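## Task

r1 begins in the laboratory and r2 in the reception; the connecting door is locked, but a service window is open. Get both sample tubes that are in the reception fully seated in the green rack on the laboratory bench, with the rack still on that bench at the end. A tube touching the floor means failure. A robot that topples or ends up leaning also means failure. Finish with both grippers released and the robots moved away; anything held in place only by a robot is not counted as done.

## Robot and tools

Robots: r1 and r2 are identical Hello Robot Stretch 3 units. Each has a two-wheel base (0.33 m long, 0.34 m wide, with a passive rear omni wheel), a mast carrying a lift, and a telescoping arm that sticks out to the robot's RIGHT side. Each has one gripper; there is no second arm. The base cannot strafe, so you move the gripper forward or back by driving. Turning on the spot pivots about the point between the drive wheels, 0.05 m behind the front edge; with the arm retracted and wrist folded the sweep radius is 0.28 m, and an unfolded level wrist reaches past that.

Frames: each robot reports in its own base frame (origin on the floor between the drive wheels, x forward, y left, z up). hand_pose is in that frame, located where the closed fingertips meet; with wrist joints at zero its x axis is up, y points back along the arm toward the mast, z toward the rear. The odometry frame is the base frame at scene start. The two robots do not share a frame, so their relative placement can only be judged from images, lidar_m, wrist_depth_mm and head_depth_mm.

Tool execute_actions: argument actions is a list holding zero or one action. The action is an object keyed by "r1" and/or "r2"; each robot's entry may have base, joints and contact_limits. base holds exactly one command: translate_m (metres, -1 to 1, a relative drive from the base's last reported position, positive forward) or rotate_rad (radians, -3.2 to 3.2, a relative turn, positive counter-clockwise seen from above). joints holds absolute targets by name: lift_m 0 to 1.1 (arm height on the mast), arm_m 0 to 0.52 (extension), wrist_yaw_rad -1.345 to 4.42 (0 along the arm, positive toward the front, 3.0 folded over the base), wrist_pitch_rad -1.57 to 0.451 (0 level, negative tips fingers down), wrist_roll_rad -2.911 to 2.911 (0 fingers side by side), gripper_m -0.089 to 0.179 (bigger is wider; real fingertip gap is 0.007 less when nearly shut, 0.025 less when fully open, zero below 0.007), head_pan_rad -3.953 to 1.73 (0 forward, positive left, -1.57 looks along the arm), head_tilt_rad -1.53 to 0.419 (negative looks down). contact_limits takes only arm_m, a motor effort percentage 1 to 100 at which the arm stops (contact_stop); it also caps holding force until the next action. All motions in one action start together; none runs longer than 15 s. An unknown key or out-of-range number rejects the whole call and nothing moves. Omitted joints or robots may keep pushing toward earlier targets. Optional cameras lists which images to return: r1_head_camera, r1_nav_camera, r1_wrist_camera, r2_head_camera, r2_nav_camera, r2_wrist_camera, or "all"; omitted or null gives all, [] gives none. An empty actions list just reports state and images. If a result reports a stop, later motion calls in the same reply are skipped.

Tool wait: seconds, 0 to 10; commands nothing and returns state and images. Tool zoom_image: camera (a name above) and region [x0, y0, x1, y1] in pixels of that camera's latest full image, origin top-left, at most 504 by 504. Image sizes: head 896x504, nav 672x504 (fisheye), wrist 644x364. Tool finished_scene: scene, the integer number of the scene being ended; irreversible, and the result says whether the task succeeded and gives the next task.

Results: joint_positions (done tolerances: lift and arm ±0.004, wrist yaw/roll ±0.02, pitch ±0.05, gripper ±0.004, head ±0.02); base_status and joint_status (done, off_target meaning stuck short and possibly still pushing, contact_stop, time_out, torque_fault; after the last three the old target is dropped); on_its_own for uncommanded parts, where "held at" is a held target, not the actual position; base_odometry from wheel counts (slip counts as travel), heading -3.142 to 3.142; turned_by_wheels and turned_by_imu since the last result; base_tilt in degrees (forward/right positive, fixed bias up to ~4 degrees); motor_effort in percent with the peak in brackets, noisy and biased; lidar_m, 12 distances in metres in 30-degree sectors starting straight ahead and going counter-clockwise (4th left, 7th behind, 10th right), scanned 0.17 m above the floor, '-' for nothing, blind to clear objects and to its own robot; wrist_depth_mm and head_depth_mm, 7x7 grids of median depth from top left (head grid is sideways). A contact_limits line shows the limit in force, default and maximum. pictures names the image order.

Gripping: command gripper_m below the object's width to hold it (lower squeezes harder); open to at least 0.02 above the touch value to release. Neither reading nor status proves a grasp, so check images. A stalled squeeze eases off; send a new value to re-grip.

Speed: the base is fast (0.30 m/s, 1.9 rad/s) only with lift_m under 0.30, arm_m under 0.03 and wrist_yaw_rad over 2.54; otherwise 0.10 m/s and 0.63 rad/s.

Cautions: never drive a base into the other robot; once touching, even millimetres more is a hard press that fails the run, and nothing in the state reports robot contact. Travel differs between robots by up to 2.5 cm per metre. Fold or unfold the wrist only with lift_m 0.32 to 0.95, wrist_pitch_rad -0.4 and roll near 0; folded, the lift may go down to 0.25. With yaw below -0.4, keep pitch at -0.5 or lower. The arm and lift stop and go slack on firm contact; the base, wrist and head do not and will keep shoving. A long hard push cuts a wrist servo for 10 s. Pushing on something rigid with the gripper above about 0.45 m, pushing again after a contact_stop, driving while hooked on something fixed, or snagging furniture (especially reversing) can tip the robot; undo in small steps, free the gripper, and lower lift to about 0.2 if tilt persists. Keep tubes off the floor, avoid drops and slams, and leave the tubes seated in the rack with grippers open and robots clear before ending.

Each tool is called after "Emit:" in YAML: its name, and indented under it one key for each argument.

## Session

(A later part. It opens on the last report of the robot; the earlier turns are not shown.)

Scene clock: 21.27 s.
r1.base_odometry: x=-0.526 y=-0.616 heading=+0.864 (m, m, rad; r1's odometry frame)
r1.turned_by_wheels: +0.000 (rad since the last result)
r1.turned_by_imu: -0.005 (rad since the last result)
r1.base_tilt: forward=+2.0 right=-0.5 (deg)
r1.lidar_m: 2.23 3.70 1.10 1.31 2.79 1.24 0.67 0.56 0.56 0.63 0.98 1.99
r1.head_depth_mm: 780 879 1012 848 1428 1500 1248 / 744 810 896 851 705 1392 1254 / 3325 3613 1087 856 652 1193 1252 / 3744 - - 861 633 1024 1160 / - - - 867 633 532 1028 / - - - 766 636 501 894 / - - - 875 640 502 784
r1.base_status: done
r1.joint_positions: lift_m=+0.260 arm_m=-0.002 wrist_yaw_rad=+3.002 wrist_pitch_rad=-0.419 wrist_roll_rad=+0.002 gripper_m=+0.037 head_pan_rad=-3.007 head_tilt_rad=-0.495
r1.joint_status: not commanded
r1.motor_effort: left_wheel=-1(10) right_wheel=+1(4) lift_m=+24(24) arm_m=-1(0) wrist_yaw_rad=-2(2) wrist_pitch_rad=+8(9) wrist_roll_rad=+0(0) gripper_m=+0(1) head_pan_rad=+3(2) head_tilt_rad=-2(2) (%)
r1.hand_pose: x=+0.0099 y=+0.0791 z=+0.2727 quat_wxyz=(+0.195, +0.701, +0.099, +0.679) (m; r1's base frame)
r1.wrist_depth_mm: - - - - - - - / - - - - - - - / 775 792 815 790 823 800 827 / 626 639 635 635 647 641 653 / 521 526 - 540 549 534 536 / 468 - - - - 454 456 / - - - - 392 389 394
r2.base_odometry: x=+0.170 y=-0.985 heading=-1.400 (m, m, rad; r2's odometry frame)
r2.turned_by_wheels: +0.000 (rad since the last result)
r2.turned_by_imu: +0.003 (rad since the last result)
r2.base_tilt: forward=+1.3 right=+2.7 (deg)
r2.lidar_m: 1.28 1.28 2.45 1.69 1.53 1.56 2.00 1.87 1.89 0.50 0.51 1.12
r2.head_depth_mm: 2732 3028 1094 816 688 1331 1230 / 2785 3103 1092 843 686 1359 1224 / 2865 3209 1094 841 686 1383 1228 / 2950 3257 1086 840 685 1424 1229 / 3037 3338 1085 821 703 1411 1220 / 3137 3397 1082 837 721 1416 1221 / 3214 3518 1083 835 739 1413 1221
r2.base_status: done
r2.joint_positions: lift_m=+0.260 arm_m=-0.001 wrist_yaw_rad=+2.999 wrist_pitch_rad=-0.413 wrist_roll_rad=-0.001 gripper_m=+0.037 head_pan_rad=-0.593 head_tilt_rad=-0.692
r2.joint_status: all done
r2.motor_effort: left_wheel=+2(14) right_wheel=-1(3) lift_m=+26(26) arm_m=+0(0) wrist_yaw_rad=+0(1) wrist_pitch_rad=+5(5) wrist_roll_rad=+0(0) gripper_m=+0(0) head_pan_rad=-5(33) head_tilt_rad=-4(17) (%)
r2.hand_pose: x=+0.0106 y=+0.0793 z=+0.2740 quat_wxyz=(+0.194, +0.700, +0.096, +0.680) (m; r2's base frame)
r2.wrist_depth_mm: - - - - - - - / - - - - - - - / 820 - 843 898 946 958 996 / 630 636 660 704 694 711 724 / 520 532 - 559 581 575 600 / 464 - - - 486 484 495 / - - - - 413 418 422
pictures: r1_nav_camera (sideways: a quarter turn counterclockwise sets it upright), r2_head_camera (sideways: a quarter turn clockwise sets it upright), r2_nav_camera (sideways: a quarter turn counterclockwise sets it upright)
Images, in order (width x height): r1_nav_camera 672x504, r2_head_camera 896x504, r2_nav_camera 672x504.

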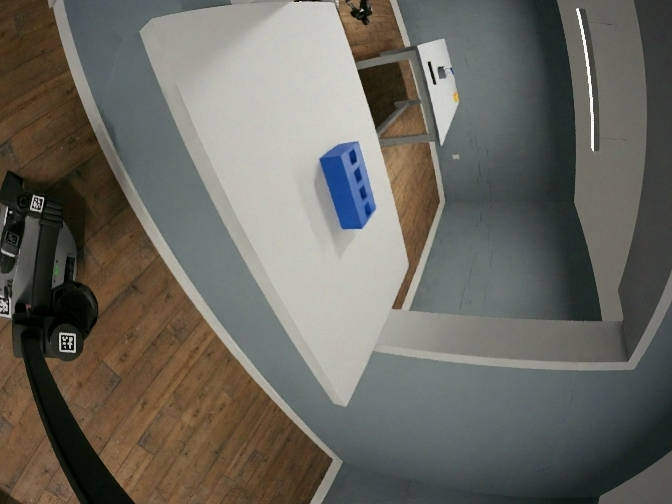

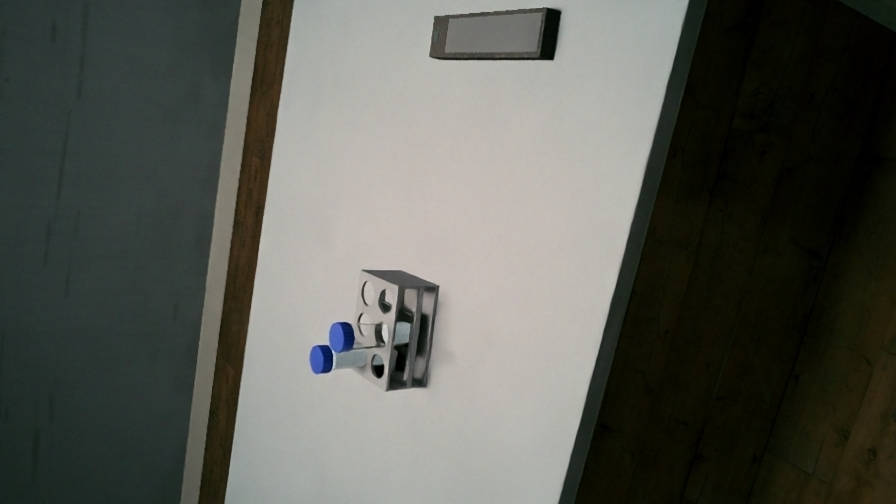

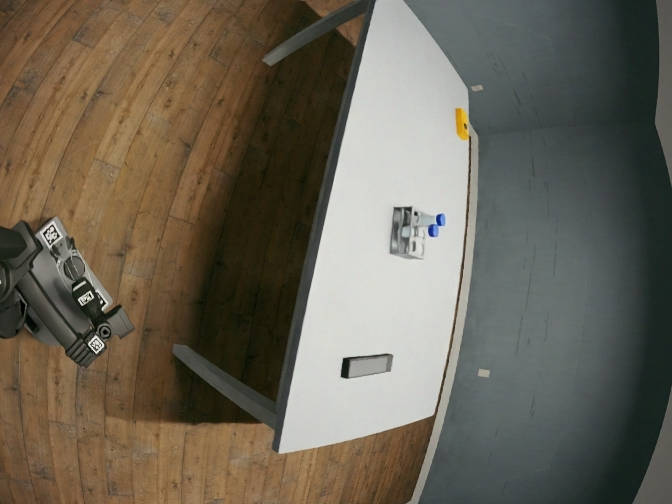

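Emit:
execute_actions:
  actions:
    - {"r1":{"base":{"rotate_rad":-0.742},"joints":{"head_pan_rad":-1.75,"head_tilt_rad":-0.6}},"r2":{"base":{"translate_m":0.17}}}
  cameras: ["r1_head_camera","r1_nav_camera"]

Emit:
execute_actions:
  actions:
    - {"r2":{"base":{"rotate_rad":0.605},"joints":{"head_pan_rad":-1.3,"head_tilt_rad":-0.8}}}
  cameras: ["r2_head_camera","r2_nav_camera"]

Scene clock: 24.63 s.
r1.base_odometry: x=-0.526 y=-0.616 heading=+0.122 (m, m, rad; r1's odometry frame)
r1.turned_by_wheels: -0.742 (rad since the last result)
r1.turned_by_imu: -0.743 (rad since the last result)
r1.base_tilt: forward=+2.0 right=-0.4 (deg)
r1.lidar_m: 1.98 2.06 2.81 1.10 2.23 2.90 2.26 0.80 0.58 0.56 0.58 0.79
r1.head_depth_mm: - - 1014 700 557 1026 1178 / - - 3191 691 560 983 1159 / - - 2552 694 563 943 1138 / - 2862 3191 731 565 906 1122 / - 2576 3091 732 566 501 1085 / - - 2784 736 568 488 1050 / - - 2746 742 571 477 1003
r1.base_status: done
r1.joint_positions: lift_m=+0.260 arm_m=-0.002 wrist_yaw_rad=+3.002 wrist_pitch_rad=-0.419 wrist_roll_rad=+0.002 gripper_m=+0.037 head_pan_rad=-1.757 head_tilt_rad=-0.593
r1.joint_status: all done
r1.motor_effort: left_wheel=+2(10) right_wheel=-2(7) lift_m=+24(24) arm_m=+0(0) wrist_yaw_rad=-2(2) wrist_pitch_rad=+9(9) wrist_roll_rad=+0(0) gripper_m=-1(1) head_pan_rad=+2(27) head_tilt_rad=-3(11) (%)
r1.hand_pose: x=+0.0099 y=+0.0791 z=+0.2727 quat_wxyz=(+0.195, +0.701, +0.099, +0.679) (m; r1's base frame)
r1.wrist_depth_mm: - - - - - - - / - - - - - - - / 807 796 784 812 794 814 812 / 631 634 648 636 632 650 641 / 526 521 - 529 554 527 535 / 461 - - - - 453 455 / - - - - 393 394 395
r2.base_odometry: x=+0.199 y=-1.153 heading=-1.400 (m, m, rad; r2's odometry frame)
r2.turned_by_wheels: +0.000 (rad since the last result)
r2.turned_by_imu: +0.001 (rad since the last result)
r2.base_tilt: forward=+1.3 right=+2.7 (deg)
r2.lidar_m: 1.29 1.12 2.32 1.80 1.64 1.66 2.13 2.01 2.03 0.48 1.01 1.02
r2.head_depth_mm: 2648 2901 1090 843 687 579 1183 / 2697 2977 1095 842 685 577 1204 / 2776 3092 1087 815 685 578 1224 / 2860 3194 1091 742 683 591 1222 / 2960 3237 1081 812 684 603 1223 / 3042 3327 1082 835 682 617 1224 / 3111 3367 1077 835 681 1356 1222
r2.base_status: done
r2.joint_positions: lift_m=+0.260 arm_m=-0.001 wrist_yaw_rad=+2.999 wrist_pitch_rad=-0.413 wrist_roll_rad=-0.001 gripper_m=+0.037 head_pan_rad=-0.593 head_tilt_rad=-0.692
r2.joint_status: not commanded
r2.motor_effort: left_wheel=+2(14) right_wheel=-1(3) lift_m=+26(26) arm_m=+0(0) wrist_yaw_rad=+1(1) wrist_pitch_rad=+5(5) wrist_roll_rad=+0(0) gripper_m=+0(0) head_pan_rad=-4(5) head_tilt_rad=-3(3) (%)
r2.hand_pose: x=+0.0106 y=+0.0793 z=+0.2740 quat_wxyz=(+0.194, +0.700, +0.096, +0.680) (m; r2's base frame)
r2.wrist_depth_mm: - - - - - - - / - - - - - - - / 787 - 841 862 920 940 - / 635 642 661 679 691 710 726 / 533 531 - 547 576 589 593 / 462 - - - 472 487 497 / - - - - 412 426 426
pictures: r1_head_camera (sideways: a quarter turn clockwise sets it upright), r1_nav_camera (sideways: a quarter turn counterclockwise sets it upright)
Images, in order (width x height): r1_head_camera 896x504, r1_nav_camera 672x504.

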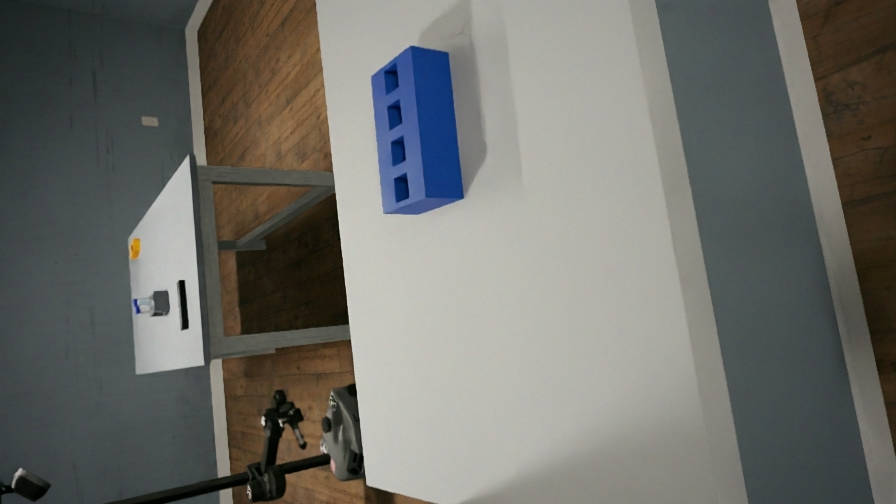

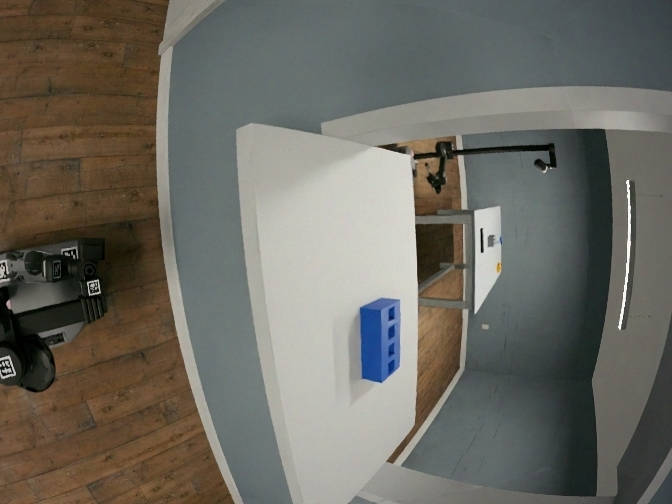

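Scene clock: 26.20 s.
r1.base_odometry: x=-0.526 y=-0.616 heading=+0.122 (m, m, rad; r1's odometry frame)
r1.turned_by_wheels: +0.000 (rad since the last result)
r1.turned_by_imu: +0.000 (rad since the last result)
r1.base_tilt: forward=+2.0 right=-0.4 (deg)
r1.lidar_m: 1.99 2.06 2.81 1.11 2.23 2.90 2.27 0.80 0.58 0.56 0.58 0.79
r1.head_depth_mm: - - 1011 702 556 1024 1176 / - - 3175 692 561 983 1161 / - - 2547 693 561 945 1141 / - 2868 3199 730 564 904 1120 / - 2564 3042 735 567 501 1086 / - - 2711 739 569 488 1048 / - - 2787 742 572 477 1006
r1.base_status: not commanded
r1.joint_positions: lift_m=+0.260 arm_m=-0.002 wrist_yaw_rad=+3.002 wrist_pitch_rad=-0.419 wrist_roll_rad=+0.002 gripper_m=+0.037 head_pan_rad=-1.757 head_tilt_rad=-0.593
r1.joint_status: not commanded
r1.motor_effort: left_wheel=+2(2) right_wheel=-2(1) lift_m=+24(24) arm_m=+0(1) wrist_yaw_rad=-2(2) wrist_pitch_rad=+8(8) wrist_roll_rad=+0(0) gripper_m=+0(0) head_pan_rad=+1(4) head_tilt_rad=-3(3) (%)
r1.hand_pose: x=+0.0099 y=+0.0791 z=+0.2727 quat_wxyz=(+0.195, +0.701, +0.099, +0.679) (m; r1's base frame)
r1.wrist_depth_mm: - - - - - - - / - - - - - - - / 782 820 808 808 820 836 839 / 621 641 641 646 633 643 643 / 524 520 - 525 546 534 533 / 458 - - - - 453 449 / - - - - 393 395 399
r2.base_odometry: x=+0.199 y=-1.153 heading=-0.795 (m, m, rad; r2's odometry frame)
r2.turned_by_wheels: +0.605 (rad since the last result)
r2.turned_by_imu: +0.605 (rad since the last result)
r2.base_tilt: forward=+1.3 right=+2.7 (deg)
r2.lidar_m: 2.29 2.35 1.75 1.64 1.69 2.08 2.01 2.05 0.48 1.01 1.04 1.12
r2.head_depth_mm: 2688 2885 924 749 630 578 1186 / 2752 2943 922 749 629 1272 1178 / 2791 2951 918 747 628 1291 1185 / 2867 2955 916 726 627 1297 1180 / 2903 2942 858 725 626 1314 1182 / 2963 2922 912 741 625 1338 1171 / 3024 1182 910 740 639 1336 1176
r2.base_status: done
r2.joint_positions: lift_m=+0.260 arm_m=-0.001 wrist_yaw_rad=+2.999 wrist_pitch_rad=-0.413 wrist_roll_rad=-0.001 gripper_m=+0.037 head_pan_rad=-1.293 head_tilt_rad=-0.790
r2.joint_status: all done
r2.motor_effort: left_wheel=-2(12) right_wheel=+2(6) lift_m=+26(26) arm_m=+0(0) wrist_yaw_rad=+0(0) wrist_pitch_rad=+5(5) wrist_roll_rad=+0(0) gripper_m=+0(0) head_pan_rad=-5(54) head_tilt_rad=-3(10) (%)
r2.hand_pose: x=+0.0106 y=+0.0792 z=+0.2740 quat_wxyz=(+0.194, +0.700, +0.096, +0.680) (m; r2's base frame)
r2.wrist_depth_mm: - - - - - - - / - - - - - - - / 804 - 854 885 927 939 985 / 631 641 659 693 689 715 737 / 519 526 - 559 570 577 590 / 462 - - - 479 481 493 / - - - - 402 422 426
pictures: r2_head_camera (sideways: a quarter turn clockwise sets it upright), r2_nav_camera (sideways: a quarter turn counterclockwise sets it upright)
Images, in order (width x height): r2_head_camera 896x504, r2_nav_camera 672x504.

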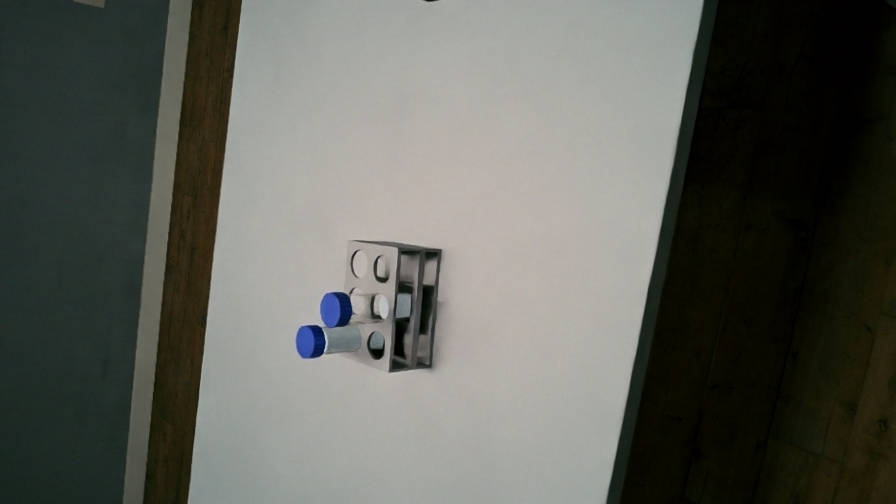

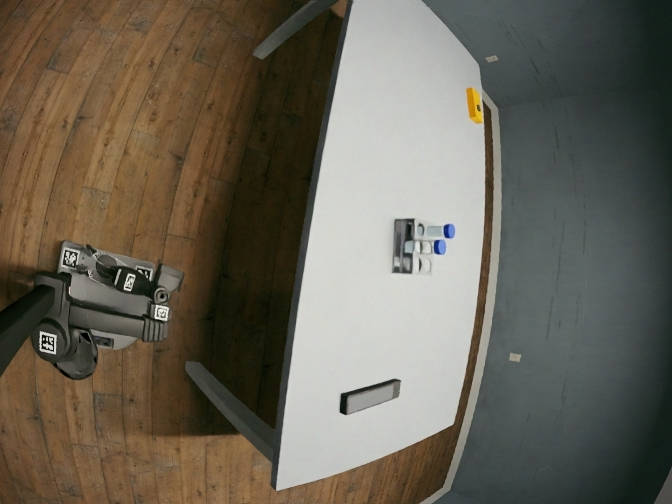

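Emit:
execute_actions:
  actions:
    - {"r1":{"joints":{"lift_m":0.94}},"r2":{"joints":{"lift_m":0.92,"gripper_m":0.179}}}
  cameras: []

Emit:
execute_actions:
  actions:
    - {"r1":{"joints":{"wrist_yaw_rad":0.0,"gripper_m":0.179}},"r2":{"joints":{"wrist_yaw_rad":1.57,"arm_m":0.42}}}
  cameras: ["r2_head_camera","r2_wrist_camera","r1_nav_camera"]

Scene clock: 33.93 s.
r1.base_odometry: x=-0.526 y=-0.616 heading=+0.122 (m, m, rad; r1's odometry frame)
r1.turned_by_wheels: +0.000 (rad since the last result)
r1.turned_by_imu: -0.001 (rad since the last result)
r1.base_tilt: forward=+2.0 right=-0.6 (deg)
r1.lidar_m: 1.99 2.06 2.80 1.11 2.23 2.91 2.26 0.80 0.58 0.56 0.58 0.79
r1.head_depth_mm: - - 1015 702 606 - 1159 / - - 3209 691 - - 1158 / - - 2547 695 600 - 1140 / - 2872 3213 729 574 - - / - 2583 3019 735 568 - - / - - 3301 738 568 - - / - - 3301 743 570 478 1058
r1.base_status: not commanded
r1.joint_positions: lift_m=+0.940 arm_m=-0.002 wrist_yaw_rad=+3.002 wrist_pitch_rad=-0.419 wrist_roll_rad=+0.002 gripper_m=+0.037 head_pan_rad=-1.757 head_tilt_rad=-0.593
r1.joint_status: all done
r1.motor_effort: left_wheel=+2(2) right_wheel=-2(2) lift_m=+34(34) arm_m=+0(1) wrist_yaw_rad=-1(2) wrist_pitch_rad=+8(8) wrist_roll_rad=+0(0) gripper_m=+0(0) head_pan_rad=+2(3) head_tilt_rad=-3(3) (%)
r1.hand_pose: x=+0.0100 y=+0.0791 z=+0.9523 quat_wxyz=(+0.195, +0.701, +0.098, +0.679) (m; r1's base frame)
r1.wrist_depth_mm: - - - - - - - / - - - - - - - / - - - - - - - / - - - - - - - / - - - - - - - / - - - - - - - / - - - - - - -
r2.base_odometry: x=+0.199 y=-1.153 heading=-0.795 (m, m, rad; r2's odometry frame)
r2.turned_by_wheels: +0.000 (rad since the last result)
r2.turned_by_imu: +0.002 (rad since the last result)
r2.base_tilt: forward=+1.3 right=+2.7 (deg)
r2.lidar_m: 2.29 2.36 1.75 1.64 1.69 2.08 2.01 2.06 0.48 1.01 1.04 1.12
r2.head_depth_mm: 2718 2890 924 748 660 - 1154 / 2766 2912 919 748 658 - - / 2786 2955 921 747 657 - 1176 / 2846 2953 916 726 658 - 1175 / 2910 2954 858 724 626 1287 1176 / 2957 2934 909 742 626 1336 1172 / 3012 1180 911 741 638 1336 1171
r2.base_status: not commanded
r2.joint_positions: lift_m=+0.920 arm_m=-0.001 wrist_yaw_rad=+2.999 wrist_pitch_rad=-0.413 wrist_roll_rad=-0.001 gripper_m=+0.179 head_pan_rad=-1.293 head_tilt_rad=-0.790
r2.joint_status: all done
r2.motor_effort: left_wheel=-3(2) right_wheel=+2(2) lift_m=+41(38) arm_m=+0(0) wrist_yaw_rad=+1(0) wrist_pitch_rad=+5(5) wrist_roll_rad=+0(0) gripper_m=+0(88) head_pan_rad=-5(5) head_tilt_rad=-3(3) (%)
r2.hand_pose: x=+0.0106 y=+0.0792 z=+0.9335 quat_wxyz=(+0.194, +0.700, +0.096, +0.680) (m; r2's base frame)
r2.wrist_depth_mm: - - - - - - - / - - - - - - - / - - - - - - - / - - - - - - - / - - - - - - - / - - - - - - - / - - - - - - -
pictures: none
No camera images: the call's "cameras" was empty. Leave "cameras" out to get every camera's image.

Scene clock: 38.23 s.
r1.base_odometry: x=-0.526 y=-0.616 heading=+0.122 (m, m, rad; r1's odometry frame)
r1.turned_by_wheels: +0.000 (rad since the last result)
r1.turned_by_imu: -0.001 (rad since the last result)
r1.base_tilt: forward=+2.1 right=-0.5 (deg)
r1.lidar_m: 1.98 2.06 2.81 1.10 2.23 2.90 2.26 0.80 0.58 0.56 0.58 0.79
r1.head_depth_mm: - - 1011 702 606 - - / - - 3200 695 - - - / - - 2519 694 602 - - / - 2874 3223 731 601 - - / - 2558 3088 733 606 502 1093 / - - 3281 737 586 489 1042 / - - 3248 740 571 478 1005
r1.base_status: not commanded
r1.joint_positions: lift_m=+0.940 arm_m=-0.002 wrist_yaw_rad=+0.003 wrist_pitch_rad=-0.419 wrist_roll_rad=+0.002 gripper_m=+0.179 head_pan_rad=-1.757 head_tilt_rad=-0.593
r1.joint_status: all done
r1.motor_effort: left_wheel=+2(2) right_wheel=-1(2) lift_m=+34(34) arm_m=+0(1) wrist_yaw_rad=-2(1) wrist_pitch_rad=+8(8) wrist_roll_rad=+0(0) gripper_m=+1(100) head_pan_rad=+3(3) head_tilt_rad=-3(2) (%)
r1.hand_pose: x=-0.0208 y=-0.3674 z=+0.9523 quat_wxyz=(+0.691, +0.148, -0.692, -0.146) (m; r1's base frame)
r1.wrist_depth_mm: 278 355 - - - - - / 307 358 610 569 574 574 587 / 345 357 415 415 412 355 348 / 385 326 321 326 325 329 330 / 423 277 265 265 265 271 272 / 233 223 226 226 228 229 237 / 191 198 196 198 197 199 190
r2.base_odometry: x=+0.199 y=-1.153 heading=-0.795 (m, m, rad; r2's odometry frame)
r2.turned_by_wheels: +0.000 (rad since the last result)
r2.turned_by_imu: +0.001 (rad since the last result)
r2.base_tilt: forward=+1.3 right=+2.6 (deg)
r2.lidar_m: 2.29 2.35 1.75 1.64 1.69 2.08 2.01 2.06 0.48 1.01 1.04 1.11
r2.head_depth_mm: 2674 - 922 750 631 577 1181 / 2763 2963 890 747 630 1270 1181 / 2804 2992 889 746 628 1284 1179 / 2838 3041 916 725 628 1289 1179 / 2896 2936 944 722 627 1314 1173 / 2976 2949 910 740 625 1335 1175 / 3034 1177 909 740 638 1336 1172
r2.base_status: not commanded
r2.joint_positions: lift_m=+0.920 arm_m=+0.420 wrist_yaw_rad=+1.570 wrist_pitch_rad=-0.413 wrist_roll_rad=-0.001 gripper_m=+0.179 head_pan_rad=-1.293 head_tilt_rad=-0.790
r2.joint_status: all done
r2.motor_effort: left_wheel=-3(3) right_wheel=+2(1) lift_m=+41(41) arm_m=+4(3) wrist_yaw_rad=+0(3) wrist_pitch_rad=+5(5) wrist_roll_rad=+0(0) gripper_m=+0(0) head_pan_rad=-4(5) head_tilt_rad=-4(4) (%)
r2.hand_pose: x=+0.2036 y=-0.5650 z=+0.9335 quat_wxyz=(+0.593, +0.591, -0.387, +0.387) (m; r2's base frame)
r2.wrist_depth_mm: - - - - - - - / - - 871 899 940 - - / - - 614 639 658 682 - / - 503 479 494 513 520 527 / - 393 394 404 401 438 434 / - 329 338 254 341 348 364 / 287 291 292 241 286 305 312
pictures: r1_nav_camera (sideways: a quarter turn counterclockwise sets it upright), r2_head_camera (sideways: a quarter turn clockwise sets it upright), r2_wrist_camera
Images, in order (width x height): r1_nav_camera 672x504, r2_head_camera 896x504, r2_wrist_camera 644x364.

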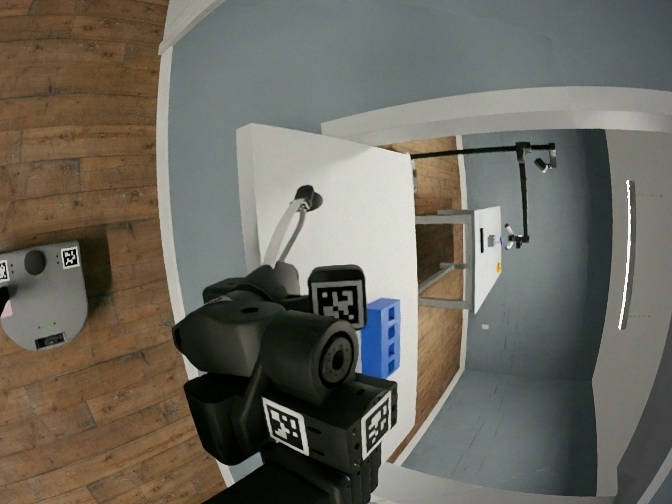

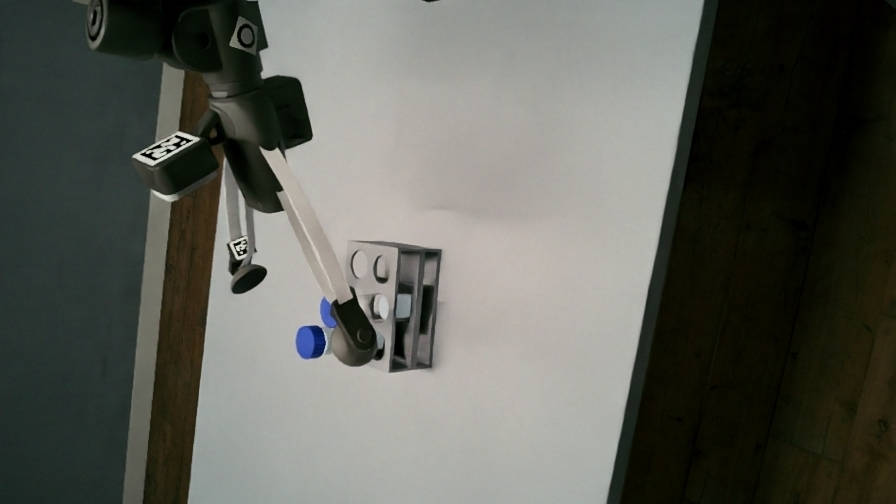

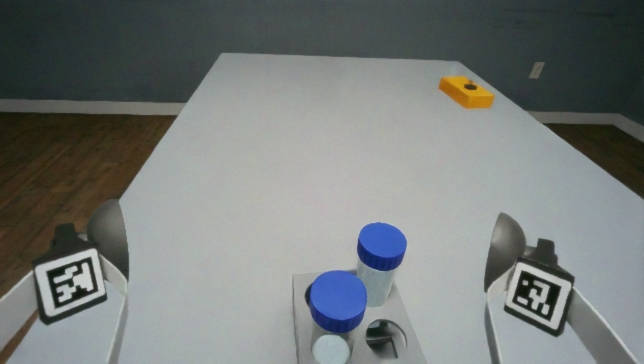

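Emit:
execute_actions:
  actions:
    - {"r2":{"joints":{"arm_m":0.45,"lift_m":0.83}}}
  cameras: ["r2_head_camera","r2_wrist_camera"]

Scene clock: 40.17 s.
r1.base_odometry: x=-0.526 y=-0.616 heading=+0.122 (m, m, rad; r1's odometry frame)
r1.turned_by_wheels: +0.000 (rad since the last result)
r1.turned_by_imu: +0.000 (rad since the last result)
r1.base_tilt: forward=+2.0 right=-0.5 (deg)
r1.lidar_m: 1.99 2.05 2.81 1.10 2.23 2.90 2.26 0.80 0.58 0.56 0.58 0.79
r1.head_depth_mm: - - 1014 703 607 - - / - - 3169 691 - - - / - - 2534 693 601 - - / - 2865 3221 730 603 - - / - 2569 3092 735 607 501 1093 / - - 3316 739 587 488 1047 / - - 3278 742 573 477 1003
r1.base_status: not commanded
r1.joint_positions: lift_m=+0.940 arm_m=-0.002 wrist_yaw_rad=+0.003 wrist_pitch_rad=-0.419 wrist_roll_rad=+0.002 gripper_m=+0.179 head_pan_rad=-1.757 head_tilt_rad=-0.593
r1.joint_status: not commanded
r1.motor_effort: left_wheel=+2(2) right_wheel=-2(2) lift_m=+34(34) arm_m=+0(1) wrist_yaw_rad=-2(2) wrist_pitch_rad=+8(9) wrist_roll_rad=+0(0) gripper_m=+0(1) head_pan_rad=+4(3) head_tilt_rad=-3(3) (%)
r1.hand_pose: x=-0.0208 y=-0.3674 z=+0.9523 quat_wxyz=(+0.691, +0.148, -0.692, -0.146) (m; r1's base frame)
r1.wrist_depth_mm: 277 353 - - - - - / 307 359 610 564 574 577 580 / 344 362 406 412 418 357 354 / 386 331 323 325 330 323 329 / 426 276 265 267 270 270 271 / 230 223 227 227 227 228 237 / 191 196 198 199 198 199 190
r2.base_odometry: x=+0.199 y=-1.153 heading=-0.795 (m, m, rad; r2's odometry frame)
r2.turned_by_wheels: +0.000 (rad since the last result)
r2.turned_by_imu: +0.001 (rad since the last result)
r2.base_tilt: forward=+1.3 right=+2.7 (deg)
r2.lidar_m: 2.29 2.36 1.75 1.64 1.69 2.08 2.00 2.07 0.48 1.01 1.04 1.12
r2.head_depth_mm: 2672 2925 867 749 631 578 1178 / 2757 2942 983 748 629 1268 1182 / 2804 2998 859 745 629 1289 1183 / 2861 2951 915 733 628 1288 1178 / 2898 2922 857 718 626 1319 1177 / 2965 2933 910 741 624 1338 1176 / 3013 1177 910 739 638 1328 1176
r2.base_status: not commanded
r2.joint_positions: lift_m=+0.830 arm_m=+0.450 wrist_yaw_rad=+1.570 wrist_pitch_rad=-0.413 wrist_roll_rad=-0.001 gripper_m=+0.179 head_pan_rad=-1.293 head_tilt_rad=-0.790
r2.joint_status: all done
r2.motor_effort: left_wheel=-3(2) right_wheel=+1(1) lift_m=+26(36) arm_m=+4(4) wrist_yaw_rad=-1(0) wrist_pitch_rad=+5(4) wrist_roll_rad=+0(1) gripper_m=+0(0) head_pan_rad=-4(5) head_tilt_rad=-4(3) (%)
r2.hand_pose: x=+0.2036 y=-0.5950 z=+0.8440 quat_wxyz=(+0.593, +0.591, -0.387, +0.387) (m; r2's base frame)
r2.wrist_depth_mm: - - 964 - - - - / - - 583 610 632 670 - / - 408 431 416 446 464 494 / 330 324 320 144 349 359 364 / 275 272 263 200 275 303 298 / - 227 224 165 220 239 249 / 196 199 191 177 181 209 213
pictures: r2_head_camera (sideways: a quarter turn clockwise sets it upright), r2_wrist_camera
Images, in order (width x height): r2_head_camera 896x504, r2_wrist_camera 644x364.

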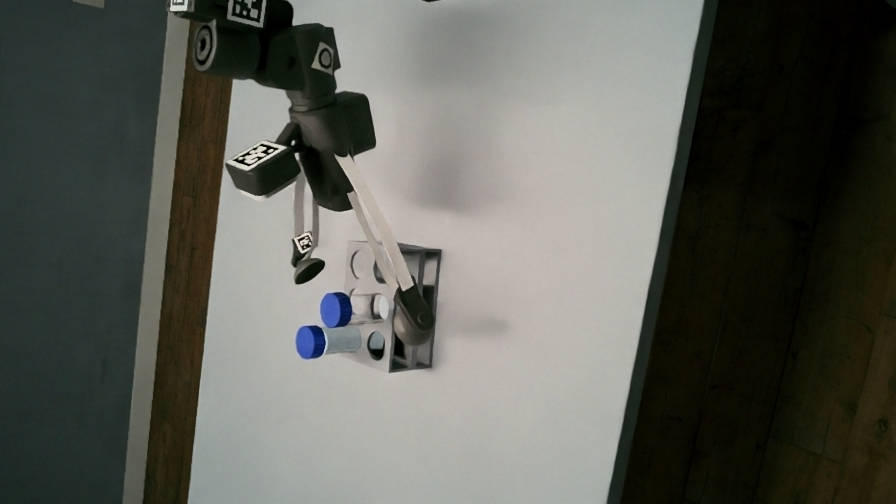

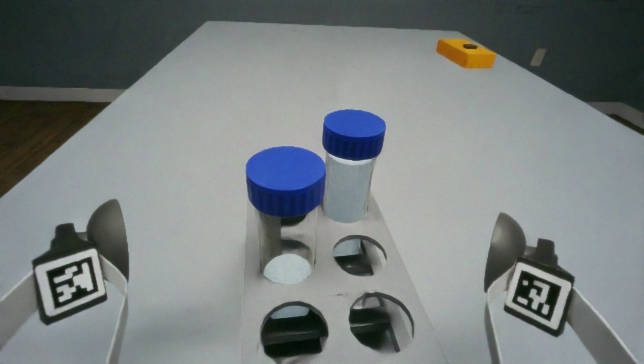

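Emit:
execute_actions:
  actions:
    - {"r2":{"base":{"translate_m":0.025},"joints":{"arm_m":0.48,"lift_m":0.785,"wrist_yaw_rad":1.68}}}
  cameras: ["r2_head_camera","r2_wrist_camera"]

Scene clock: 42.93 s.
r1.base_odometry: x=-0.526 y=-0.616 heading=+0.122 (m, m, rad; r1's odometry frame)
r1.turned_by_wheels: +0.000 (rad since the last result)
r1.turned_by_imu: +0.000 (rad since the last result)
r1.base_tilt: forward=+2.0 right=-0.4 (deg)
r1.lidar_m: 1.99 2.06 2.80 1.10 2.23 2.91 2.26 0.80 0.58 0.56 0.58 0.79
r1.head_depth_mm: - - 1018 700 606 - - / - - 3154 693 - - - / - - 2532 693 600 - - / - 2836 3231 730 602 - - / - 2550 3068 735 606 501 1092 / - - 3315 737 589 488 1045 / - - 3143 741 572 477 1000
r1.base_status: not commanded
r1.joint_positions: lift_m=+0.940 arm_m=-0.002 wrist_yaw_rad=+0.003 wrist_pitch_rad=-0.419 wrist_roll_rad=+0.002 gripper_m=+0.179 head_pan_rad=-1.757 head_tilt_rad=-0.593
r1.joint_status: not commanded
r1.motor_effort: left_wheel=+2(2) right_wheel=-2(2) lift_m=+34(34) arm_m=+0(0) wrist_yaw_rad=-2(3) wrist_pitch_rad=+8(9) wrist_roll_rad=+0(0) gripper_m=+0(0) head_pan_rad=+2(2) head_tilt_rad=-3(3) (%)
r1.hand_pose: x=-0.0208 y=-0.3674 z=+0.9523 quat_wxyz=(+0.691, +0.148, -0.692, -0.146) (m; r1's base frame)
r1.wrist_depth_mm: 281 353 - - - - - / 307 355 600 566 570 570 578 / 341 358 414 406 411 355 352 / 388 329 325 322 325 325 330 / 427 275 269 269 268 269 272 / 232 222 228 227 228 228 236 / 192 197 198 199 198 198 188
r2.base_odometry: x=+0.217 y=-1.171 heading=-0.795 (m, m, rad; r2's odometry frame)
r2.turned_by_wheels: +0.000 (rad since the last result)
r2.turned_by_imu: +0.001 (rad since the last result)
r2.base_tilt: forward=+1.3 right=+2.7 (deg)
r2.lidar_m: 2.26 2.33 1.75 1.65 1.69 2.11 2.03 2.09 0.50 1.01 1.04 1.09
r2.head_depth_mm: 2676 2942 863 751 630 578 1184 / 2772 2904 983 747 629 1269 1179 / 2793 2967 944 746 629 1288 1179 / 2859 2965 916 724 627 1290 1180 / 2882 2938 882 724 626 1312 1179 / 2956 2938 910 741 625 1340 1175 / 3040 1179 908 741 638 1335 1174
r2.base_status: done
r2.joint_positions: lift_m=+0.785 arm_m=+0.480 wrist_yaw_rad=+1.678 wrist_pitch_rad=-0.413 wrist_roll_rad=-0.001 gripper_m=+0.179 head_pan_rad=-1.293 head_tilt_rad=-0.790
r2.joint_status: all done
r2.motor_effort: left_wheel=-3(5) right_wheel=+1(6) lift_m=+26(24) arm_m=+4(5) wrist_yaw_rad=+1(3) wrist_pitch_rad=+5(5) wrist_roll_rad=+0(0) gripper_m=+0(1) head_pan_rad=-5(5) head_tilt_rad=-4(4) (%)
r2.hand_pose: x=+0.2023 y=-0.6006 z=+0.7990 quat_wxyz=(+0.571, +0.612, -0.354, +0.418) (m; r2's base frame)
r2.wrist_depth_mm: - - 740 785 840 - - / - 433 93 124 434 501 540 / 319 315 88 141 330 360 367 / 246 252 155 153 257 276 282 / 211 207 142 141 182 232 228 / - 176 113 114 119 185 191 / 152 153 129 101 128 161 165
pictures: r2_head_camera (sideways: a quarter turn clockwise sets it upright), r2_wrist_camera
Images, in order (width x height): r2_head_camera 896x504, r2_wrist_camera 644x364.

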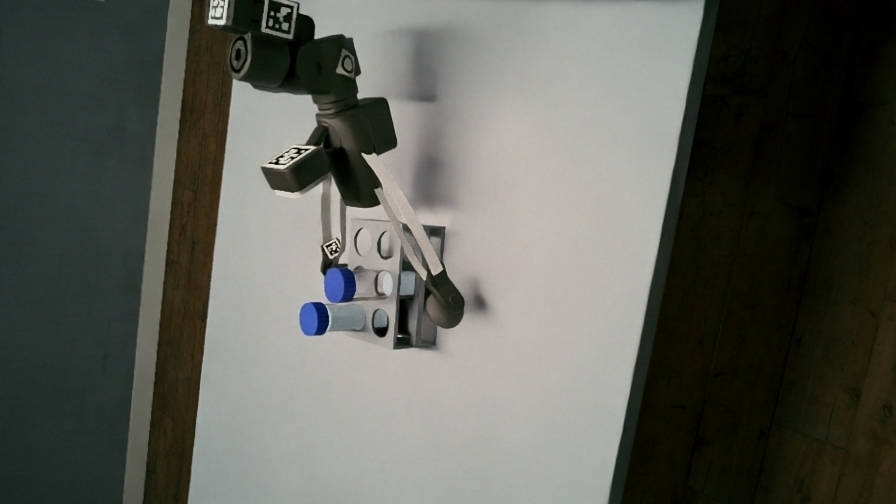

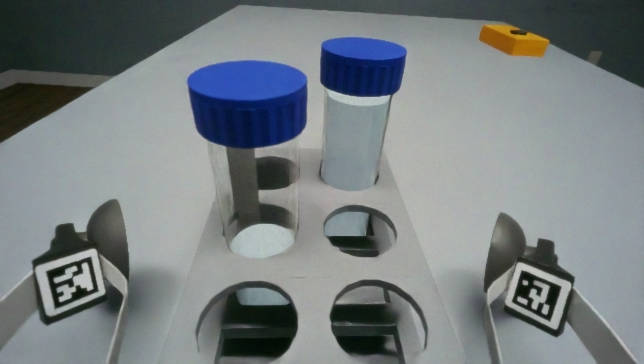

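Emit:
execute_actions:
  actions:
    - {"r2":{"joints":{"lift_m":0.778,"gripper_m":0.11}}}
  cameras: ["r2_wrist_camera"]

Emit:
execute_actions:
  actions:
    - {"r2":{"joints":{"gripper_m":0.05}}}
  cameras: ["r2_head_camera","r2_wrist_camera"]

Scene clock: 44.43 s.
r1.base_odometry: x=-0.526 y=-0.616 heading=+0.122 (m, m, rad; r1's odometry frame)
r1.turned_by_wheels: +0.000 (rad since the last result)
r1.turned_by_imu: +0.000 (rad since the last result)
r1.base_tilt: forward=+2.1 right=-0.5 (deg)
r1.lidar_m: 1.98 2.06 2.81 1.10 2.23 2.91 2.26 0.80 0.58 0.56 0.58 0.79
r1.head_depth_mm: - - 1019 701 606 - - / - - 3237 692 - - - / - - 2567 693 601 - - / - 2871 3237 731 603 - - / - 2572 3082 734 606 501 1086 / - - 3279 737 586 489 1050 / - - 3125 743 572 478 1002
r1.base_status: not commanded
r1.joint_positions: lift_m=+0.940 arm_m=-0.002 wrist_yaw_rad=+0.003 wrist_pitch_rad=-0.419 wrist_roll_rad=+0.002 gripper_m=+0.179 head_pan_rad=-1.757 head_tilt_rad=-0.593
r1.joint_status: not commanded
r1.motor_effort: left_wheel=+2(2) right_wheel=-1(2) lift_m=+34(34) arm_m=+0(1) wrist_yaw_rad=-2(2) wrist_pitch_rad=+8(9) wrist_roll_rad=+0(0) gripper_m=+0(0) head_pan_rad=+3(4) head_tilt_rad=-3(3) (%)
r1.hand_pose: x=-0.0208 y=-0.3674 z=+0.9523 quat_wxyz=(+0.691, +0.148, -0.692, -0.146) (m; r1's base frame)
r1.wrist_depth_mm: 281 355 - - - - - / 308 354 611 570 573 564 583 / 346 356 409 408 419 353 354 / 386 328 321 330 325 326 330 / 427 275 268 266 268 271 270 / 233 224 227 227 228 229 237 / 192 198 197 199 197 199 190
r2.base_odometry: x=+0.217 y=-1.171 heading=-0.795 (m, m, rad; r2's odometry frame)
r2.turned_by_wheels: +0.000 (rad since the last result)
r2.turned_by_imu: +0.000 (rad since the last result)
r2.base_tilt: forward=+1.3 right=+2.7 (deg)
r2.lidar_m: 2.27 2.34 1.74 1.65 1.69 2.11 2.03 2.09 0.50 1.01 1.04 1.09
r2.head_depth_mm: 2686 2898 866 748 630 578 1180 / 2758 2945 987 748 631 1272 1180 / 2779 2965 983 746 629 1292 1181 / 2857 2941 917 727 628 1287 1175 / 2900 2928 884 723 626 1313 1178 / 2949 2950 912 741 626 1339 1176 / 3051 2902 909 741 638 1336 1175
r2.base_status: not commanded
r2.joint_positions: lift_m=+0.778 arm_m=+0.480 wrist_yaw_rad=+1.681 wrist_pitch_rad=-0.359 wrist_roll_rad=-0.001 gripper_m=+0.111 head_pan_rad=-1.293 head_tilt_rad=-0.790
r2.joint_status: all done
r2.motor_effort: left_wheel=-8(9) right_wheel=+7(7) lift_m=+22(24) arm_m=+3(4) wrist_yaw_rad=-1(1) wrist_pitch_rad=-14(14) wrist_roll_rad=+0(0) gripper_m=-13(94) head_pan_rad=-5(5) head_tilt_rad=-4(4) (%)
r2.hand_pose: x=+0.2087 y=-0.5993 z=+0.8045 quat_wxyz=(+0.559, +0.602, -0.369, +0.434) (m; r2's base frame)
r2.wrist_depth_mm: - - - - - - - / - - 549 136 549 633 - / - 360 89 137 378 409 426 / 267 271 192 159 294 305 312 / 216 228 146 150 199 244 247 / 186 180 114 116 120 - 201 / 154 157 130 127 130 167 173
pictures: r2_wrist_camera
Images, in order (width x height): r2_wrist_camera 644x364.

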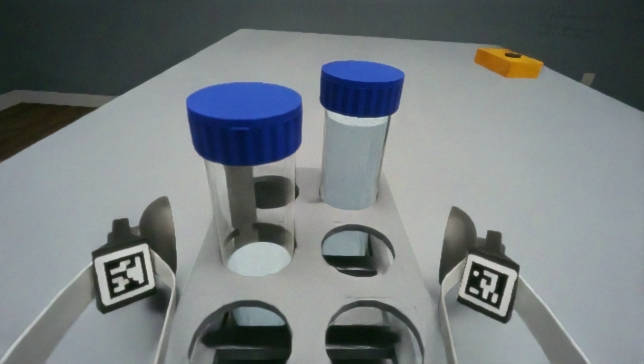

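Scene clock: 45.57 s.
r1.base_odometry: x=-0.526 y=-0.616 heading=+0.122 (m, m, rad; r1's odometry frame)
r1.turned_by_wheels: +0.000 (rad since the last result)
r1.turned_by_imu: +0.000 (rad since the last result)
r1.base_tilt: forward=+2.1 right=-0.5 (deg)
r1.lidar_m: 1.98 2.07 2.80 1.10 2.23 2.90 2.26 0.80 0.58 0.56 0.58 0.79
r1.head_depth_mm: - - 1017 701 608 - - / - - 3159 693 - - - / - - 2537 694 602 - - / - 2853 3224 732 603 - - / - 2554 3087 733 607 501 1093 / - - 3258 739 588 488 1047 / - - 3120 742 572 478 1003
r1.base_status: not commanded
r1.joint_positions: lift_m=+0.940 arm_m=-0.002 wrist_yaw_rad=+0.003 wrist_pitch_rad=-0.419 wrist_roll_rad=+0.002 gripper_m=+0.179 head_pan_rad=-1.757 head_tilt_rad=-0.593
r1.joint_status: not commanded
r1.motor_effort: left_wheel=+2(2) right_wheel=-2(2) lift_m=+34(34) arm_m=+0(0) wrist_yaw_rad=-2(2) wrist_pitch_rad=+8(8) wrist_roll_rad=+0(0) gripper_m=+0(0) head_pan_rad=+3(3) head_tilt_rad=-3(2) (%)
r1.hand_pose: x=-0.0208 y=-0.3674 z=+0.9523 quat_wxyz=(+0.691, +0.148, -0.692, -0.146) (m; r1's base frame)
r1.wrist_depth_mm: 281 353 - - - - - / 308 356 615 565 571 573 574 / 346 357 407 418 416 353 349 / 386 327 322 324 322 327 327 / 425 274 267 268 270 268 267 / 232 224 226 228 229 229 238 / 192 196 197 198 197 199 189
r2.base_odometry: x=+0.217 y=-1.171 heading=-0.795 (m, m, rad; r2's odometry frame)
r2.turned_by_wheels: +0.000 (rad since the last result)
r2.turned_by_imu: +0.000 (rad since the last result)
r2.base_tilt: forward=+1.3 right=+2.7 (deg)
r2.lidar_m: 2.26 2.33 1.75 1.65 1.69 2.11 2.03 2.09 0.50 1.01 1.03 1.09
r2.head_depth_mm: 2690 2898 867 750 632 579 1183 / 2744 2930 985 747 630 1273 1183 / 2810 2964 965 746 629 1293 1183 / 2827 2966 916 727 628 1292 1178 / 2924 2960 884 718 627 1312 1178 / 2965 2951 912 743 625 1333 1177 / 3053 2932 911 740 638 1331 1172
r2.base_status: not commanded
r2.joint_positions: lift_m=+0.778 arm_m=+0.480 wrist_yaw_rad=+1.682 wrist_pitch_rad=-0.346 wrist_roll_rad=-0.002 gripper_m=+0.052 head_pan_rad=-1.293 head_tilt_rad=-0.790
r2.joint_status: all done
r2.motor_effort: left_wheel=-10(10) right_wheel=+8(9) lift_m=+22(22) arm_m=+3(3) wrist_yaw_rad=-3(3) wrist_pitch_rad=-19(20) wrist_roll_rad=+1(1) gripper_m=-37(100) head_pan_rad=-5(5) head_tilt_rad=-4(4) (%)
r2.hand_pose: x=+0.2101 y=-0.5989 z=+0.8076 quat_wxyz=(+0.556, +0.600, -0.373, +0.439) (m; r2's base frame)
r2.wrist_depth_mm: - - - - - - - / - - 570 552 651 643 - / - 372 90 136 388 433 451 / 274 281 178 163 303 313 321 / 220 235 147 151 221 257 253 / 191 - 117 120 124 207 206 / - 161 128 110 131 171 176
pictures: r2_head_camera (sideways: a quarter turn clockwise sets it upright), r2_wrist_camera
Images, in order (width x height): r2_head_camera 896x504, r2_wrist_camera 644x364.

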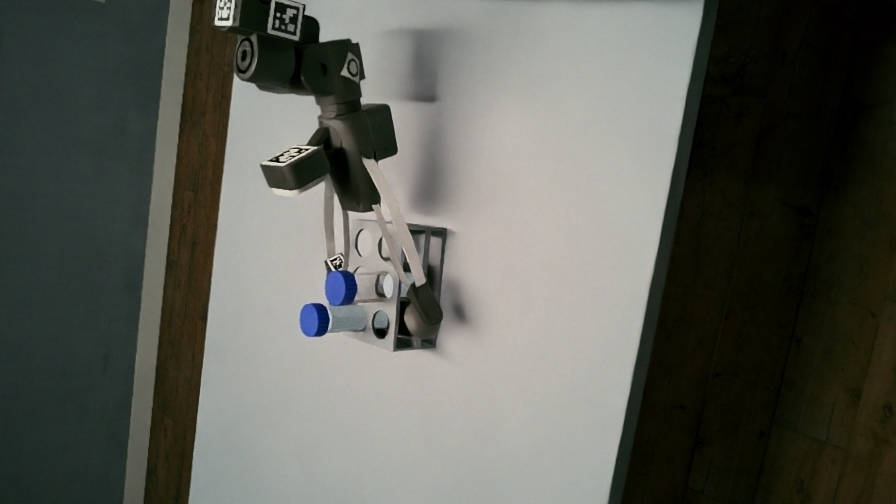

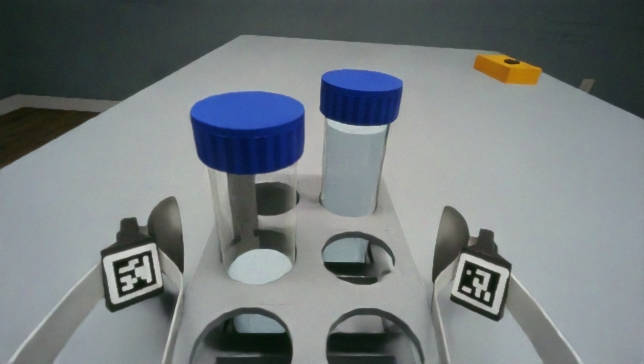

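Emit:
execute_actions:
  actions:
    - {"r2":{"joints":{"gripper_m":0.16,"lift_m":0.87}}}
  cameras: ["r2_wrist_camera"]

Emit:
execute_actions:
  actions:
    - {"r2":{"base":{"translate_m":0.045},"joints":{"wrist_pitch_rad":-0.8,"arm_m":0.475}}}
  cameras: ["r2_head_camera","r2_wrist_camera"]

Scene clock: 48.20 s.
r1.base_odometry: x=-0.526 y=-0.616 heading=+0.122 (m, m, rad; r1's odometry frame)
r1.turned_by_wheels: +0.000 (rad since the last result)
r1.turned_by_imu: +0.000 (rad since the last result)
r1.base_tilt: forward=+2.0 right=-0.6 (deg)
r1.lidar_m: 1.99 2.06 2.80 1.10 2.23 2.90 2.26 0.80 0.58 0.56 0.58 0.79
r1.head_depth_mm: - - 1017 704 606 - - / - - 3182 691 - - - / - - 2551 694 602 - - / - 2844 3224 731 602 - - / - 2566 3081 733 606 502 1091 / - - 3252 739 588 489 1049 / - - 3093 743 572 477 1003
r1.base_status: not commanded
r1.joint_positions: lift_m=+0.940 arm_m=-0.002 wrist_yaw_rad=+0.003 wrist_pitch_rad=-0.419 wrist_roll_rad=+0.002 gripper_m=+0.179 head_pan_rad=-1.757 head_tilt_rad=-0.593
r1.joint_status: not commanded
r1.motor_effort: left_wheel=+2(2) right_wheel=-2(2) lift_m=+34(34) arm_m=+0(0) wrist_yaw_rad=-3(2) wrist_pitch_rad=+8(8) wrist_roll_rad=+0(0) gripper_m=+0(0) head_pan_rad=+3(4) head_tilt_rad=-3(3) (%)
r1.hand_pose: x=-0.0208 y=-0.3674 z=+0.9523 quat_wxyz=(+0.691, +0.148, -0.692, -0.146) (m; r1's base frame)
r1.wrist_depth_mm: 278 354 - - - - - / 309 354 606 575 564 575 575 / 347 354 415 416 412 354 349 / 389 333 322 322 325 328 330 / 423 275 265 265 268 270 272 / 231 224 226 228 229 229 237 / 191 197 198 196 199 198 191
r2.base_odometry: x=+0.217 y=-1.171 heading=-0.795 (m, m, rad; r2's odometry frame)
r2.turned_by_wheels: +0.000 (rad since the last result)
r2.turned_by_imu: +0.001 (rad since the last result)
r2.base_tilt: forward=+1.3 right=+2.8 (deg)
r2.lidar_m: 2.26 2.33 1.74 1.65 1.69 2.10 2.03 2.09 0.50 1.01 1.03 1.09
r2.head_depth_mm: 2693 - 908 749 630 577 1183 / 2758 2950 863 747 629 1267 1179 / 2801 3015 860 745 628 1288 1178 / 2822 2943 911 726 627 1290 1177 / 2916 2915 911 724 626 1312 1177 / 2973 2925 911 741 625 1336 1175 / 3049 1176 907 740 637 1334 1171
r2.base_status: not commanded
r2.joint_positions: lift_m=+0.870 arm_m=+0.480 wrist_yaw_rad=+1.680 wrist_pitch_rad=-0.421 wrist_roll_rad=-0.002 gripper_m=+0.160 head_pan_rad=-1.293 head_tilt_rad=-0.790
r2.joint_status: all done
r2.motor_effort: left_wheel=-2(9) right_wheel=+1(8) lift_m=+41(43) arm_m=+3(3) wrist_yaw_rad=-1(4) wrist_pitch_rad=+7(19) wrist_roll_rad=+1(1) gripper_m=+0(86) head_pan_rad=-5(4) head_tilt_rad=-3(4) (%)
r2.hand_pose: x=+0.2013 y=-0.6005 z=+0.8818 quat_wxyz=(+0.572, +0.613, -0.351, +0.417) (m; r2's base frame)
r2.wrist_depth_mm: - - - - - - - / - - 705 718 737 746 - / - 541 502 512 536 553 614 / - 383 393 409 412 418 427 / 321 327 323 173 333 356 353 / - 266 143 190 284 - 296 / 229 237 199 192 245 248 255
pictures: r2_wrist_camera
Images, in order (width x height): r2_wrist_camera 644x364.

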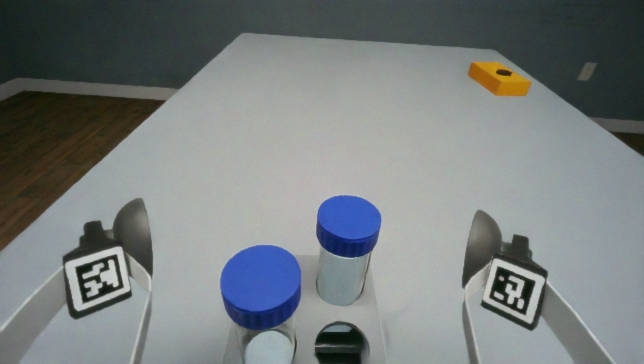

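Scene clock: 50.40 s.
r1.base_odometry: x=-0.526 y=-0.616 heading=+0.122 (m, m, rad; r1's odometry frame)
r1.turned_by_wheels: +0.000 (rad since the last result)
r1.turned_by_imu: +0.000 (rad since the last result)
r1.base_tilt: forward=+2.0 right=-0.6 (deg)
r1.lidar_m: 1.99 2.06 2.81 1.10 2.23 2.90 2.26 0.80 0.58 0.56 0.58 0.79
r1.head_depth_mm: - - 1017 701 606 - - / - - 3209 692 - - - / - - 2549 695 602 - - / - 2867 3249 732 603 - - / - 2555 3043 732 606 502 1093 / - - 3126 740 587 488 1050 / - - 3145 744 571 478 1000
r1.base_status: not commanded
r1.joint_positions: lift_m=+0.940 arm_m=-0.002 wrist_yaw_rad=+0.003 wrist_pitch_rad=-0.419 wrist_roll_rad=+0.002 gripper_m=+0.179 head_pan_rad=-1.757 head_tilt_rad=-0.593
r1.joint_status: not commanded
r1.motor_effort: left_wheel=+2(2) right_wheel=-2(2) lift_m=+34(34) arm_m=-1(0) wrist_yaw_rad=-2(2) wrist_pitch_rad=+8(8) wrist_roll_rad=+0(0) gripper_m=+0(0) head_pan_rad=+4(2) head_tilt_rad=-3(2) (%)
r1.hand_pose: x=-0.0208 y=-0.3674 z=+0.9523 quat_wxyz=(+0.691, +0.148, -0.692, -0.146) (m; r1's base frame)
r1.wrist_depth_mm: 279 354 - - - - - / 307 356 608 567 570 581 577 / 345 355 413 416 416 355 352 / 385 329 324 322 328 327 330 / 428 274 264 264 271 270 273 / 232 222 228 227 229 228 237 / 191 197 197 198 198 199 191
r2.base_odometry: x=+0.248 y=-1.203 heading=-0.795 (m, m, rad; r2's odometry frame)
r2.turned_by_wheels: +0.000 (rad since the last result)
r2.turned_by_imu: +0.000 (rad since the last result)
r2.base_tilt: forward=+1.3 right=+2.7 (deg)
r2.lidar_m: 2.22 2.28 1.75 1.66 1.69 2.16 2.08 0.53 0.54 1.00 1.03 1.05
r2.head_depth_mm: 2709 - 891 749 630 578 1180 / 2743 2937 866 748 629 1273 1181 / 2787 2976 917 725 628 1266 1179 / 2838 2947 884 725 628 1291 1181 / 2904 2946 911 741 626 1314 1180 / 2972 2911 908 743 625 1334 1172 / 3020 1178 910 739 638 1332 1171
r2.base_status: done
r2.joint_positions: lift_m=+0.870 arm_m=+0.475 wrist_yaw_rad=+1.680 wrist_pitch_rad=-0.806 wrist_roll_rad=-0.002 gripper_m=+0.160 head_pan_rad=-1.293 head_tilt_rad=-0.790
r2.joint_status: all done
r2.motor_effort: left_wheel=-2(4) right_wheel=+2(5) lift_m=+40(40) arm_m=-4(5) wrist_yaw_rad=+1(0) wrist_pitch_rad=+2(6) wrist_roll_rad=+1(1) gripper_m=+0(0) head_pan_rad=-4(4) head_tilt_rad=-4(3) (%)
r2.hand_pose: x=+0.1377 y=-0.6031 z=+0.8069 quat_wxyz=(+0.641, +0.669, -0.227, +0.300) (m; r2's base frame)
r2.wrist_depth_mm: 321 316 323 330 339 344 357 / 277 279 285 276 121 303 311 / 247 251 99 135 260 268 273 / 225 228 90 155 234 240 246 / 204 212 153 157 211 224 223 / - 188 137 137 192 - 204 / 175 178 169 174 177 185 189
pictures: r2_head_camera (sideways: a quarter turn clockwise sets it upright), r2_wrist_camera
Images, in order (width x height): r2_head_camera 896x504, r2_wrist_camera 644x364.

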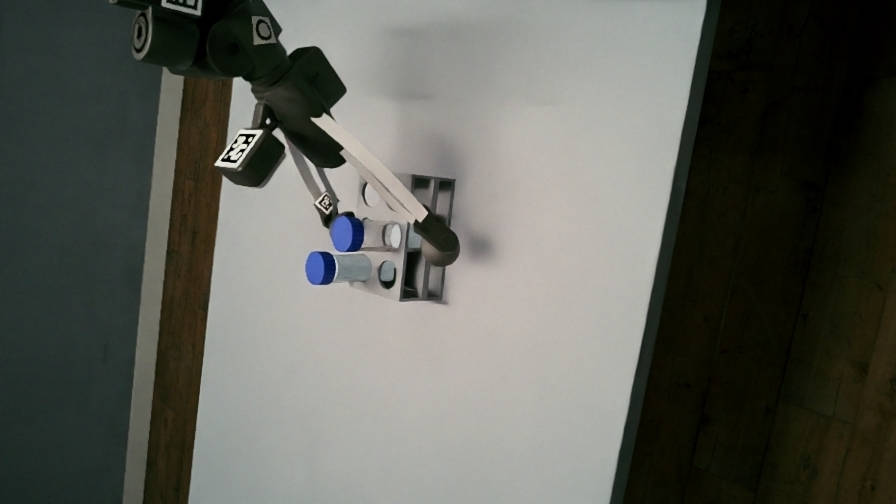

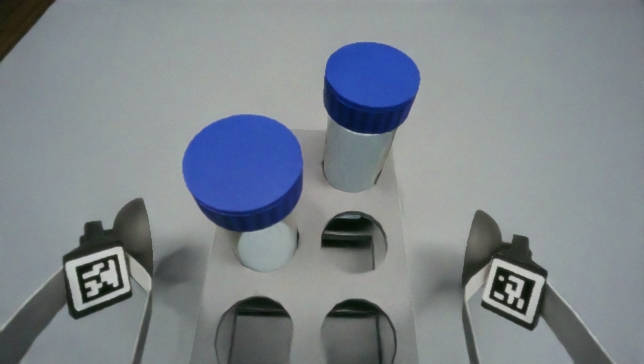

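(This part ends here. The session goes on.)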